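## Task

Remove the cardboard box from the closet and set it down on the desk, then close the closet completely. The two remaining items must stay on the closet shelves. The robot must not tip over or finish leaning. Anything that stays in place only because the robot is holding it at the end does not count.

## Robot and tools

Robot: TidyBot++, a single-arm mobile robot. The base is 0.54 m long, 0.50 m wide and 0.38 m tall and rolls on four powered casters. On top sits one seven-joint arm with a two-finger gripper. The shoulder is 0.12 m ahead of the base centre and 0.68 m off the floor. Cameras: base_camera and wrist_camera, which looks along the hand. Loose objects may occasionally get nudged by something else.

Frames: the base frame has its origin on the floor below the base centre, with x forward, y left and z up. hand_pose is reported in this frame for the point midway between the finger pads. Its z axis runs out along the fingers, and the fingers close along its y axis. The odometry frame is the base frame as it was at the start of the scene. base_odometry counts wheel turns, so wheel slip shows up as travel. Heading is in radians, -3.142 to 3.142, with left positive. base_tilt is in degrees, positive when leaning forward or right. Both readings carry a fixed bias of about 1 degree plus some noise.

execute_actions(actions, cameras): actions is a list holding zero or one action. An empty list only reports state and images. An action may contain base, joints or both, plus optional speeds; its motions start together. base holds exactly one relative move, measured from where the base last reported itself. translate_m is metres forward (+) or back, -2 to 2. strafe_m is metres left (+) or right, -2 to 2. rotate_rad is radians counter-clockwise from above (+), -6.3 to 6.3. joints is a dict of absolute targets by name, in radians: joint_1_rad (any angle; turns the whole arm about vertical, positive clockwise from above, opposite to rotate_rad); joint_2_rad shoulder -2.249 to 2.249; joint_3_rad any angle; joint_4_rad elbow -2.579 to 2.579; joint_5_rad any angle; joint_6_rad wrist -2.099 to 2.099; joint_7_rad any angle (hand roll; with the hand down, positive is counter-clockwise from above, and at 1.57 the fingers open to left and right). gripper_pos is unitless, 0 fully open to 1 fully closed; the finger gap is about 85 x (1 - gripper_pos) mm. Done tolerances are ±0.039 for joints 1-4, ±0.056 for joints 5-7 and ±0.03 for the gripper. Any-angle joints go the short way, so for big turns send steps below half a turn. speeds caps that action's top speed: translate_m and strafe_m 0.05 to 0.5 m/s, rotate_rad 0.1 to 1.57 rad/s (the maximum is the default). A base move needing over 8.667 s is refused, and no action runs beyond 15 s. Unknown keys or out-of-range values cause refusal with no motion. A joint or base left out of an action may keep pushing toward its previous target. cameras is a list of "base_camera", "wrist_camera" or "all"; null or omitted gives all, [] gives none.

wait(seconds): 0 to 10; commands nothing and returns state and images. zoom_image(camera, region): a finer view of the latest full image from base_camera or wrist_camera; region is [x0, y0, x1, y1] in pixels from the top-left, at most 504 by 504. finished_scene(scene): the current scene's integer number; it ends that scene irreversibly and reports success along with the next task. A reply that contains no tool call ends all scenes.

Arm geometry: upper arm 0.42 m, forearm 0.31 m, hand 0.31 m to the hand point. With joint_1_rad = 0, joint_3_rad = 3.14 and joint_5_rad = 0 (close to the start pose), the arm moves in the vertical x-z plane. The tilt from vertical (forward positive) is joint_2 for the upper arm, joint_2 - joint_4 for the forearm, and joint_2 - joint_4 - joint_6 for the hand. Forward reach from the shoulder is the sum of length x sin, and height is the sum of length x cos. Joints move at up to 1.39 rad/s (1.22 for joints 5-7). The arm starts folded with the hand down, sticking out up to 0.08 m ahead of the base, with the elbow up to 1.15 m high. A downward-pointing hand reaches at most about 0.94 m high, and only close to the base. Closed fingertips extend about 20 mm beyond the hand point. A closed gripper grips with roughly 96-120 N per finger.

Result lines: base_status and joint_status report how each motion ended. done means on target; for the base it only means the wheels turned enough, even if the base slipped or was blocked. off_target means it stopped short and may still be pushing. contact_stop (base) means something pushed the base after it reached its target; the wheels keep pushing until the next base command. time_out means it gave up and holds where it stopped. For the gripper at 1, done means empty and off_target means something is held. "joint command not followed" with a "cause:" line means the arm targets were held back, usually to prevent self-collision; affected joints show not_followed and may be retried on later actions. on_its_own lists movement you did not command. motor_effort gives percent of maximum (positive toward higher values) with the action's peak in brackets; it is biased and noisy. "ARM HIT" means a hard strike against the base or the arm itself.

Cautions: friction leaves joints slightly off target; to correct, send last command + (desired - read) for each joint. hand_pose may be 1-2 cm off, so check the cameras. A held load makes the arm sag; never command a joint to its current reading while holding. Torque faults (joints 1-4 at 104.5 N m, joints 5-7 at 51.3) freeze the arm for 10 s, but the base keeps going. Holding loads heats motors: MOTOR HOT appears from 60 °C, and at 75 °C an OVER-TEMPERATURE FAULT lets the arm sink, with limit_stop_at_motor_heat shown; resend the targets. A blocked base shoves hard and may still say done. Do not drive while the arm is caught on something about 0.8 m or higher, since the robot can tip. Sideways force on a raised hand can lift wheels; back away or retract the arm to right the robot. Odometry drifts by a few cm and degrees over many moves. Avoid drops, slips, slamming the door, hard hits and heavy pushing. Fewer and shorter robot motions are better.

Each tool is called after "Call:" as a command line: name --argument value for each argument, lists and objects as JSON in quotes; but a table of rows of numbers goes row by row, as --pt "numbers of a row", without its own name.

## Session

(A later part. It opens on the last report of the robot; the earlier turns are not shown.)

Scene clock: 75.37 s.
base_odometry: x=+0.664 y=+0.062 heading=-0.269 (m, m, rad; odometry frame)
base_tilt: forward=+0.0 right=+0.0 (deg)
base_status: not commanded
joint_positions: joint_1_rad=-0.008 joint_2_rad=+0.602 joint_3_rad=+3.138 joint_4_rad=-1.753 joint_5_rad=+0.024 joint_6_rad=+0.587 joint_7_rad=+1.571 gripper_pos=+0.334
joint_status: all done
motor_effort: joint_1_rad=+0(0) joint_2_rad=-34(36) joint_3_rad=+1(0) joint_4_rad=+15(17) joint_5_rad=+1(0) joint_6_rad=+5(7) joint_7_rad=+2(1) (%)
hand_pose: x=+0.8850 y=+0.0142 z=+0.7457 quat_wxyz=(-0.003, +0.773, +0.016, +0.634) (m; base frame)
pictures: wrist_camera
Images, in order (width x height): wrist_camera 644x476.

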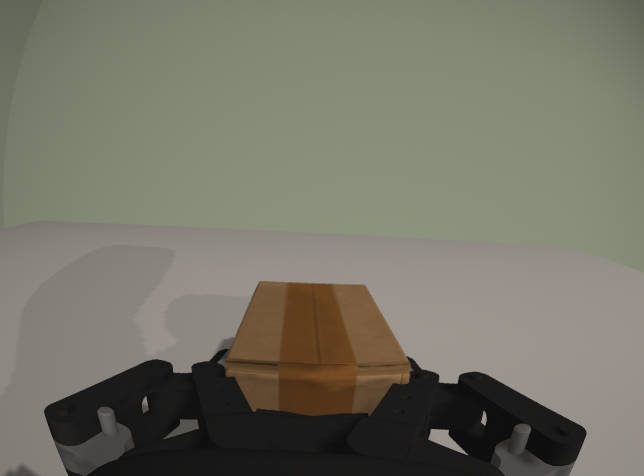

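Contact. Release, back away.

Call:
execute_actions --actions '[{"joints":{"joint_2_rad":0.585,"gripper_pos":0}}]' --cameras '[]'

Call:
execute_actions --actions '[{"base":{"translate_m":-0.4},"joints":{"joint_2_rad":0.55}}]' --cameras '["wrist_camera"]'

Scene clock: 77.07 s.
base_odometry: x=+0.664 y=+0.062 heading=-0.269 (m, m, rad; odometry frame)
base_tilt: forward=+0.0 right=+0.0 (deg)
base_status: not commanded
joint_positions: joint_1_rad=-0.008 joint_2_rad=+0.595 joint_3_rad=+3.138 joint_4_rad=-1.753 joint_5_rad=+0.024 joint_6_rad=+0.587 joint_7_rad=+1.571 gripper_pos=+0.000
joint_status: all done
motor_effort: joint_1_rad=+0(1) joint_2_rad=-36(38) joint_3_rad=+0(0) joint_4_rad=+15(17) joint_5_rad=+1(0) joint_6_rad=+7(8) joint_7_rad=+2(1) (%)
hand_pose: x=+0.8845 y=+0.0142 z=+0.7508 quat_wxyz=(-0.003, +0.771, +0.016, +0.637) (m; base frame)
pictures: none
No camera images: the call's "cameras" was empty. Leave "cameras" out to get every camera's image.

Scene clock: 79.30 s.
base_odometry: x=+0.278 y=+0.168 heading=-0.269 (m, m, rad; odometry frame)
base_tilt: forward=+0.0 right=+0.0 (deg)
base_status: done
joint_positions: joint_1_rad=-0.005 joint_2_rad=+0.552 joint_3_rad=+3.138 joint_4_rad=-1.751 joint_5_rad=+0.024 joint_6_rad=+0.587 joint_7_rad=+1.571 gripper_pos=+0.000
joint_status: all done
motor_effort: joint_1_rad=+0(4) joint_2_rad=-36(38) joint_3_rad=+0(3) joint_4_rad=+17(18) joint_5_rad=+0(1) joint_6_rad=+7(7) joint_7_rad=+1(1) (%)
hand_pose: x=+0.8812 y=+0.0113 z=+0.7848 quat_wxyz=(-0.002, +0.757, +0.014, +0.654) (m; base frame)
pictures: wrist_camera
Images, in order (width x height): wrist_camera 644x476.

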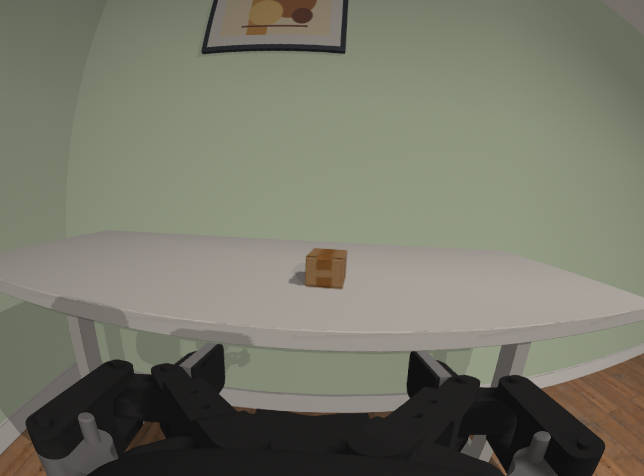

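Call:
execute_actions --actions '[{"base":{"rotate_rad":-3.024},"joints":{"joint_1_rad":0,"joint_2_rad":-0.214,"joint_4_rad":-1.86,"joint_6_rad":0.03,"gripper_pos":1}}]' --cameras '[]'

Call:
execute_actions --actions '[{"base":{"strafe_m":0.34}}]' --cameras '[]'

Call:
execute_actions --actions '[{"base":{"translate_m":1.3}}]'

Scene clock: 84.03 s.
base_odometry: x=+0.278 y=+0.168 heading=+2.990 (m, m, rad; odometry frame)
base_tilt: forward=+0.0 right=+0.0 (deg)
base_status: done
joint_positions: joint_1_rad=+0.002 joint_2_rad=-0.201 joint_3_rad=+3.144 joint_4_rad=-1.837 joint_5_rad=+0.024 joint_6_rad=+0.061 joint_7_rad=+1.571 gripper_pos=+0.999
joint_status: all done
motor_effort: joint_1_rad=+0(5) joint_2_rad=-14(38) joint_3_rad=+1(3) joint_4_rad=+20(21) joint_5_rad=+1(1) joint_6_rad=+6(7) joint_7_rad=+1(1) (%)
hand_pose: x=+0.6599 y=-0.0006 z=+1.0722 quat_wxyz=(+0.009, +0.709, +0.007, +0.706) (m; base frame)
pictures: none
No camera images: the call's "cameras" was empty. Leave "cameras" out to get every camera's image.

Scene clock: 86.03 s.
base_odometry: x=+0.226 y=-0.168 heading=+2.990 (m, m, rad; odometry frame)
base_tilt: forward=+0.0 right=+0.0 (deg)
base_status: done
joint_positions: joint_1_rad=+0.001 joint_2_rad=-0.201 joint_3_rad=+3.139 joint_4_rad=-1.838 joint_5_rad=+0.024 joint_6_rad=+0.061 joint_7_rad=+1.571 gripper_pos=+0.999
joint_status: not commanded
motor_effort: joint_1_rad=+0(1) joint_2_rad=-14(14) joint_3_rad=+1(4) joint_4_rad=+21(21) joint_5_rad=+0(0) joint_6_rad=+7(6) joint_7_rad=+1(1) (%)
hand_pose: x=+0.6598 y=+0.0033 z=+1.0722 quat_wxyz=(+0.007, +0.709, +0.010, +0.706) (m; base frame)
pictures: none
No camera images: the call's "cameras" was empty. Leave "cameras" out to get every camera's image.

Scene clock: 90.00 s.
base_odometry: x=-1.059 y=+0.028 heading=+2.990 (m, m, rad; odometry frame)
base_tilt: forward=+0.0 right=+0.0 (deg)
base_status: done
joint_positions: joint_1_rad=+0.001 joint_2_rad=-0.211 joint_3_rad=+3.139 joint_4_rad=-1.842 joint_5_rad=+0.024 joint_6_rad=+0.059 joint_7_rad=+1.571 gripper_pos=+0.999
joint_status: not commanded
motor_effort: joint_1_rad=+0(1) joint_2_rad=-13(16) joint_3_rad=+0(0) joint_4_rad=+22(22) joint_5_rad=+1(0) joint_6_rad=+6(6) joint_7_rad=+1(1) (%)
hand_pose: x=+0.6560 y=+0.0033 z=+1.0741 quat_wxyz=(+0.007, +0.707, +0.010, +0.707) (m; base frame)
pictures: base_camera, wrist_camera
Images, in order (width x height): base_camera 644x364, wrist_camera 644x476.

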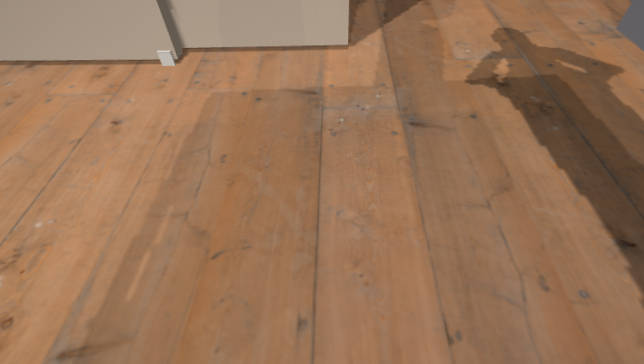

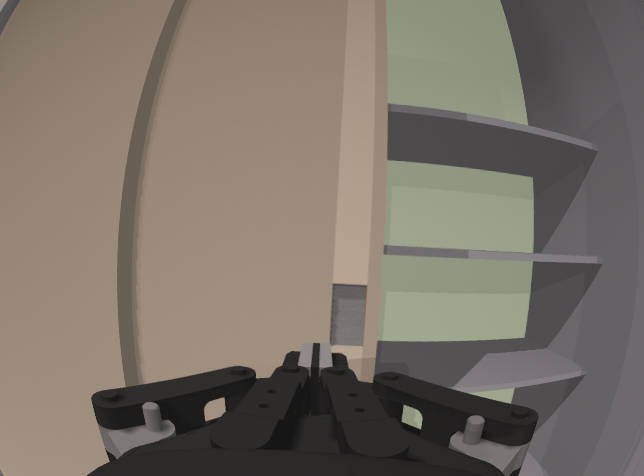

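Call:
execute_actions --actions '[{"base":{"strafe_m":-0.03},"joints":{"joint_4_rad":-1.885,"joint_7_rad":3.13}}]' --cameras '[]'

Call:
execute_actions --actions '[{"base":{"translate_m":0.19},"speeds":{"translate_m":0.2}}]' --cameras '["wrist_camera"]'

Scene clock: 92.77 s.
base_odometry: x=-1.055 y=+0.057 heading=+2.990 (m, m, rad; odometry frame)
base_tilt: forward=+0.0 right=+0.0 (deg)
base_status: done
joint_positions: joint_1_rad=+0.001 joint_2_rad=-0.211 joint_3_rad=+3.142 joint_4_rad=-1.863 joint_5_rad=+0.024 joint_6_rad=+0.059 joint_7_rad=+3.129 gripper_pos=+0.999
joint_status: all done
motor_effort: joint_1_rad=+0(2) joint_2_rad=-14(15) joint_3_rad=+1(3) joint_4_rad=+21(21) joint_5_rad=+0(0) joint_6_rad=+7(6) joint_7_rad=+1(1) (%)
hand_pose: x=+0.6554 y=+0.0013 z=+1.0606 quat_wxyz=(+0.497, +0.502, +0.509, +0.491) (m; base frame)
pictures: none
No camera images: the call's "cameras" was empty. Leave "cameras" out to get every camera's image.

Scene clock: 94.47 s.
base_odometry: x=-1.243 y=+0.086 heading=+2.990 (m, m, rad; odometry frame)
base_tilt: forward=+0.0 right=+0.0 (deg)
base_status: done
joint_positions: joint_1_rad=+0.001 joint_2_rad=-0.211 joint_3_rad=+3.142 joint_4_rad=-1.865 joint_5_rad=+0.024 joint_6_rad=+0.058 joint_7_rad=+3.129 gripper_pos=+0.999
joint_status: not commanded
motor_effort: joint_1_rad=+0(1) joint_2_rad=-13(15) joint_3_rad=+1(2) joint_4_rad=+21(21) joint_5_rad=+0(0) joint_6_rad=+6(7) joint_7_rad=+0(1) (%)
hand_pose: x=+0.6552 y=+0.0013 z=+1.0596 quat_wxyz=(+0.497, +0.503, +0.509, +0.491) (m; base frame)
pictures: wrist_camera
Images, in order (width x height): wrist_camera 644x476.

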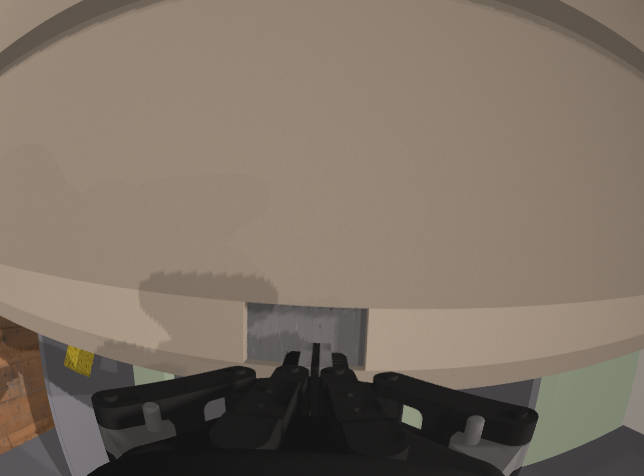

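Call:
execute_actions --actions '[{"base":{"translate_m":0.075},"speeds":{"translate_m":0.06}}]' --cameras '["wrist_camera"]'

Scene clock: 96.63 s.
base_odometry: x=-1.317 y=+0.098 heading=+2.990 (m, m, rad; odometry frame)
base_tilt: forward=+0.0 right=+0.0 (deg)
base_status: done
joint_positions: joint_1_rad=+0.001 joint_2_rad=-0.252 joint_3_rad=+3.142 joint_4_rad=-1.888 joint_5_rad=+0.024 joint_6_rad=+0.042 joint_7_rad=+3.129 gripper_pos=+0.999
joint_status: not commanded
motor_effort: joint_1_rad=+1(1) joint_2_rad=-4(14) joint_3_rad=+2(2) joint_4_rad=+21(25) joint_5_rad=+0(0) joint_6_rad=+7(10) joint_7_rad=+0(1) (%)
hand_pose: x=+0.6389 y=+0.0013 z=+1.0617 quat_wxyz=(+0.497, +0.503, +0.509, +0.491) (m; base frame)
pictures: wrist_camera
Images, in order (width x height): wrist_camera 644x476.

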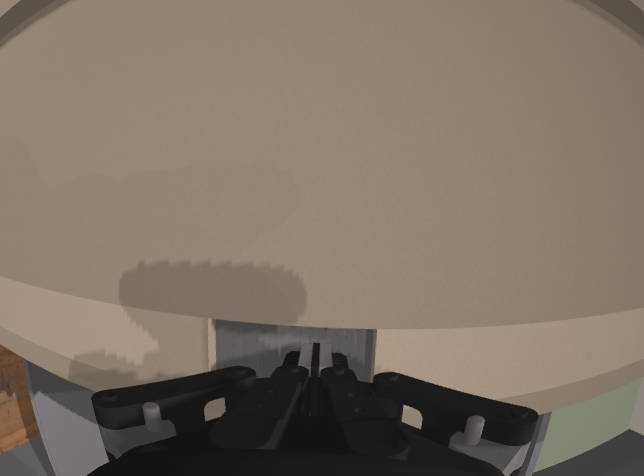

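Call:
execute_actions --actions '[{"base":{"strafe_m":-0.3},"speeds":{"strafe_m":0.09},"joints":{"joint_1_rad":0.03,"joint_3_rad":3.17}}]'

Scene clock: 101.03 s.
base_odometry: x=-1.272 y=+0.394 heading=+2.990 (m, m, rad; odometry frame)
base_tilt: forward=-0.1 right=+0.0 (deg)
base_status: done
joint_positions: joint_1_rad=+0.008 joint_2_rad=-0.295 joint_3_rad=+3.138 joint_4_rad=-1.911 joint_5_rad=+0.024 joint_6_rad=+0.016 joint_7_rad=+3.129 gripper_pos=+0.999
joint_status: all done
motor_effort: joint_1_rad=+4(9) joint_2_rad=+7(7) joint_3_rad=+6(13) joint_4_rad=+30(30) joint_5_rad=+0(0) joint_6_rad=+13(14) joint_7_rad=+1(1) (%)
hand_pose: x=+0.6218 y=-0.0002 z=+1.0608 quat_wxyz=(+0.497, +0.505, +0.510, +0.488) (m; base frame)
pictures: base_camera, wrist_camera
Images, in order (width x height): base_camera 644x364, wrist_camera 644x476.

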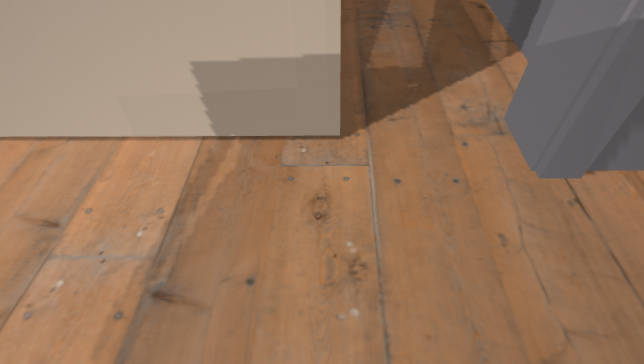

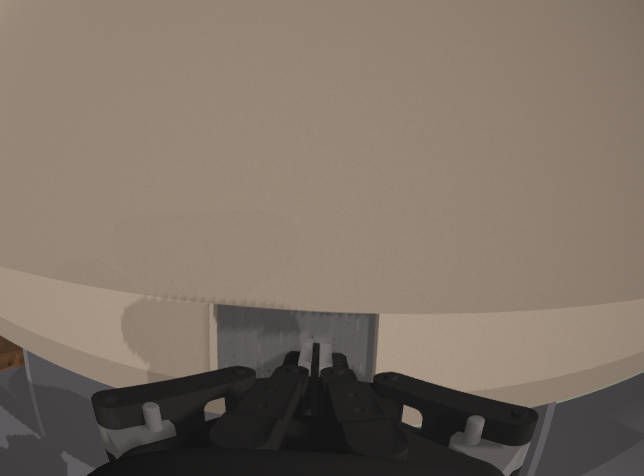

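Pressure rising; back off 2.5 cm. Remaining ≈0.26.

Call:
execute_actions --actions '[{"base":{"translate_m":-0.025},"speeds":{"translate_m":0.06}}]' --cameras '[]'

Call:
execute_actions --actions '[{"base":{"strafe_m":-0.22},"speeds":{"strafe_m":0.09}}]' --cameras '["base_camera"]'

Scene clock: 102.73 s.
base_odometry: x=-1.247 y=+0.391 heading=+2.990 (m, m, rad; odometry frame)
base_tilt: forward=+0.0 right=+0.0 (deg)
base_status: done
joint_positions: joint_1_rad=+0.011 joint_2_rad=-0.232 joint_3_rad=+3.146 joint_4_rad=-1.883 joint_5_rad=+0.024 joint_6_rad=+0.017 joint_7_rad=+3.129 gripper_pos=+0.999
joint_status: not commanded
motor_effort: joint_1_rad=+1(4) joint_2_rad=-9(11) joint_3_rad=+3(5) joint_4_rad=+21(29) joint_5_rad=+0(0) joint_6_rad=+6(14) joint_7_rad=+1(1) (%)
hand_pose: x=+0.6462 y=-0.0066 z=+1.0462 quat_wxyz=(+0.490, +0.516, +0.515, +0.478) (m; base frame)
pictures: none
No camera images: the call's "cameras" was empty. Leave "cameras" out to get every camera's image.

Scene clock: 105.83 s.
base_odometry: x=-1.214 y=+0.608 heading=+2.990 (m, m, rad; odometry frame)
base_tilt: forward=-0.1 right=+0.0 (deg)
base_status: done
joint_positions: joint_1_rad=+0.012 joint_2_rad=-0.267 joint_3_rad=+3.144 joint_4_rad=-1.912 joint_5_rad=+0.024 joint_6_rad=+0.015 joint_7_rad=+3.129 gripper_pos=+0.999
joint_status: not commanded
motor_effort: joint_1_rad=+2(8) joint_2_rad=+1(11) joint_3_rad=+4(10) joint_4_rad=+30(30) joint_5_rad=+0(0) joint_6_rad=+13(14) joint_7_rad=+1(1) (%)
hand_pose: x=+0.6324 y=-0.0062 z=+1.0460 quat_wxyz=(+0.491, +0.515, +0.514, +0.479) (m; base frame)
pictures: base_camera
Images, in order (width x height): base_camera 644x364.

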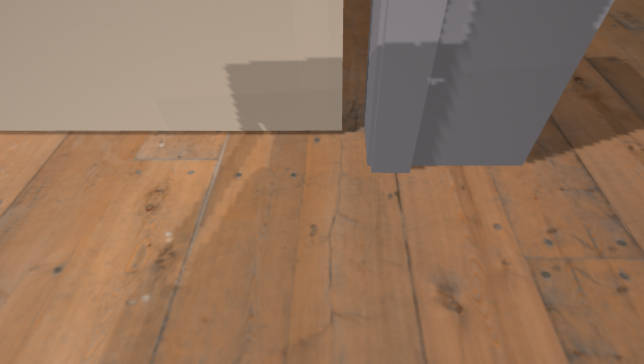

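Call:
execute_actions --actions '[{"base":{"strafe_m":-0.08},"speeds":{"strafe_m":0.05}}]'

Scene clock: 108.40 s.
base_odometry: x=-1.202 y=+0.688 heading=+2.990 (m, m, rad; odometry frame)
base_tilt: forward=+0.0 right=+0.0 (deg)
base_status: done
joint_positions: joint_1_rad=-0.024 joint_2_rad=-0.269 joint_3_rad=+3.102 joint_4_rad=-1.913 joint_5_rad=+0.024 joint_6_rad=+0.013 joint_7_rad=+3.129 gripper_pos=+0.999
joint_status: not commanded
motor_effort: joint_1_rad=+11(13) joint_2_rad=-1(3) joint_3_rad=+15(17) joint_4_rad=+24(30) joint_5_rad=+0(0) joint_6_rad=+8(14) joint_7_rad=+1(2) (%)
hand_pose: x=+0.6296 y=+0.0374 z=+1.0457 quat_wxyz=(+0.475, +0.492, +0.536, +0.494) (m; base frame)
pictures: base_camera, wrist_camera
Images, in order (width x height): base_camera 644x364, wrist_camera 644x476.

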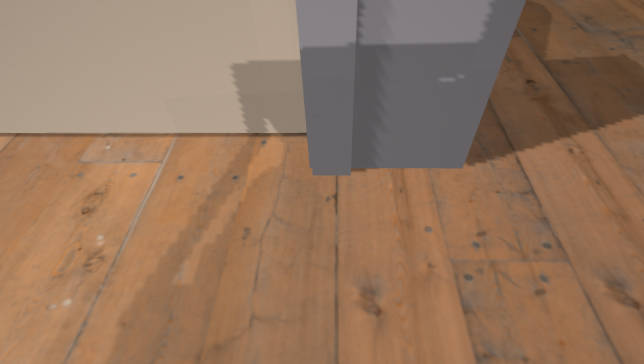

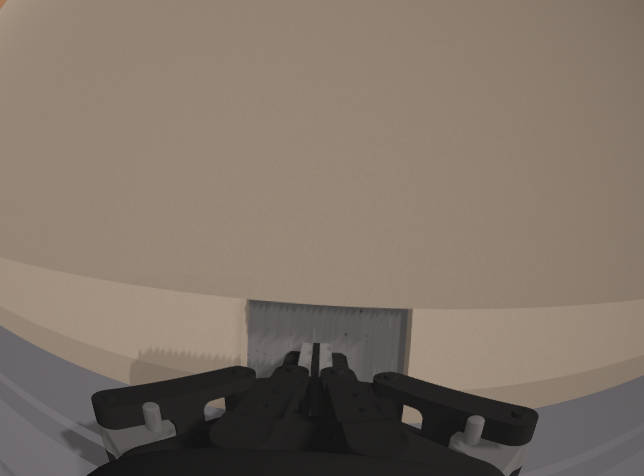

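Closed. Release and back off.

Call:
execute_actions --actions '[{"base":{"strafe_m":0.04},"joints":{"joint_1_rad":0,"joint_3_rad":3.14}}]' --cameras '[]'

Call:
execute_actions --actions '[{"base":{"translate_m":-0.2}}]'

Scene clock: 109.97 s.
base_odometry: x=-1.208 y=+0.648 heading=+2.990 (m, m, rad; odometry frame)
base_tilt: forward=-0.1 right=+0.0 (deg)
base_status: done
joint_positions: joint_1_rad=+0.005 joint_2_rad=-0.273 joint_3_rad=+3.141 joint_4_rad=-1.916 joint_5_rad=+0.024 joint_6_rad=+0.013 joint_7_rad=+3.129 gripper_pos=+0.999
joint_status: all done
motor_effort: joint_1_rad=-1(10) joint_2_rad=+1(3) joint_3_rad=-1(15) joint_4_rad=+26(30) joint_5_rad=+0(0) joint_6_rad=+10(14) joint_7_rad=+1(1) (%)
hand_pose: x=+0.6299 y=-0.0004 z=+1.0459 quat_wxyz=(+0.489, +0.512, +0.517, +0.481) (m; base frame)
pictures: none
No camera images: the call's "cameras" was empty. Leave "cameras" out to get every camera's image.

Scene clock: 111.60 s.
base_odometry: x=-1.010 y=+0.618 heading=+2.991 (m, m, rad; odometry frame)
base_tilt: forward=+0.0 right=+0.0 (deg)
base_status: done
joint_positions: joint_1_rad=+0.004 joint_2_rad=-0.219 joint_3_rad=+3.142 joint_4_rad=-1.888 joint_5_rad=+0.024 joint_6_rad=+0.013 joint_7_rad=+3.129 gripper_pos=+0.999
joint_status: not commanded
motor_effort: joint_1_rad=+0(2) joint_2_rad=-13(17) joint_3_rad=+1(2) joint_4_rad=+21(25) joint_5_rad=+0(0) joint_6_rad=+6(11) joint_7_rad=+0(1) (%)
hand_pose: x=+0.6506 y=-0.0009 z=+1.0354 quat_wxyz=(+0.482, +0.519, +0.523, +0.475) (m; base frame)
pictures: base_camera, wrist_camera
Images, in order (width x height): base_camera 644x364, wrist_camera 644x476.

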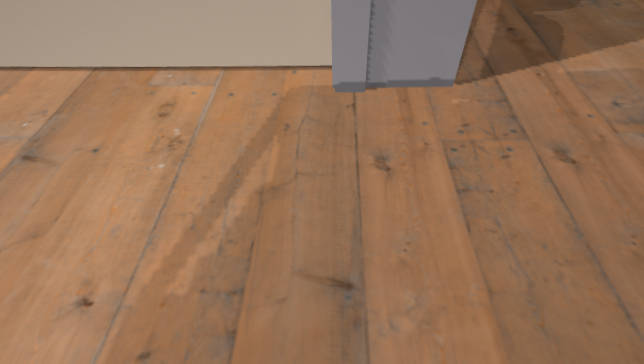

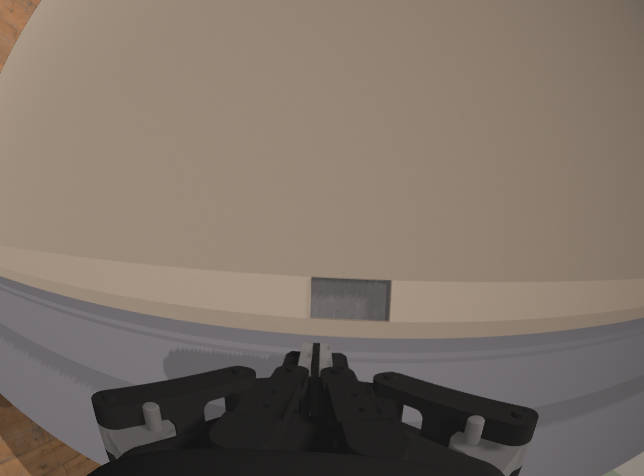

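Call:
finished_scene --scene 2

The scene is finished: the task was done.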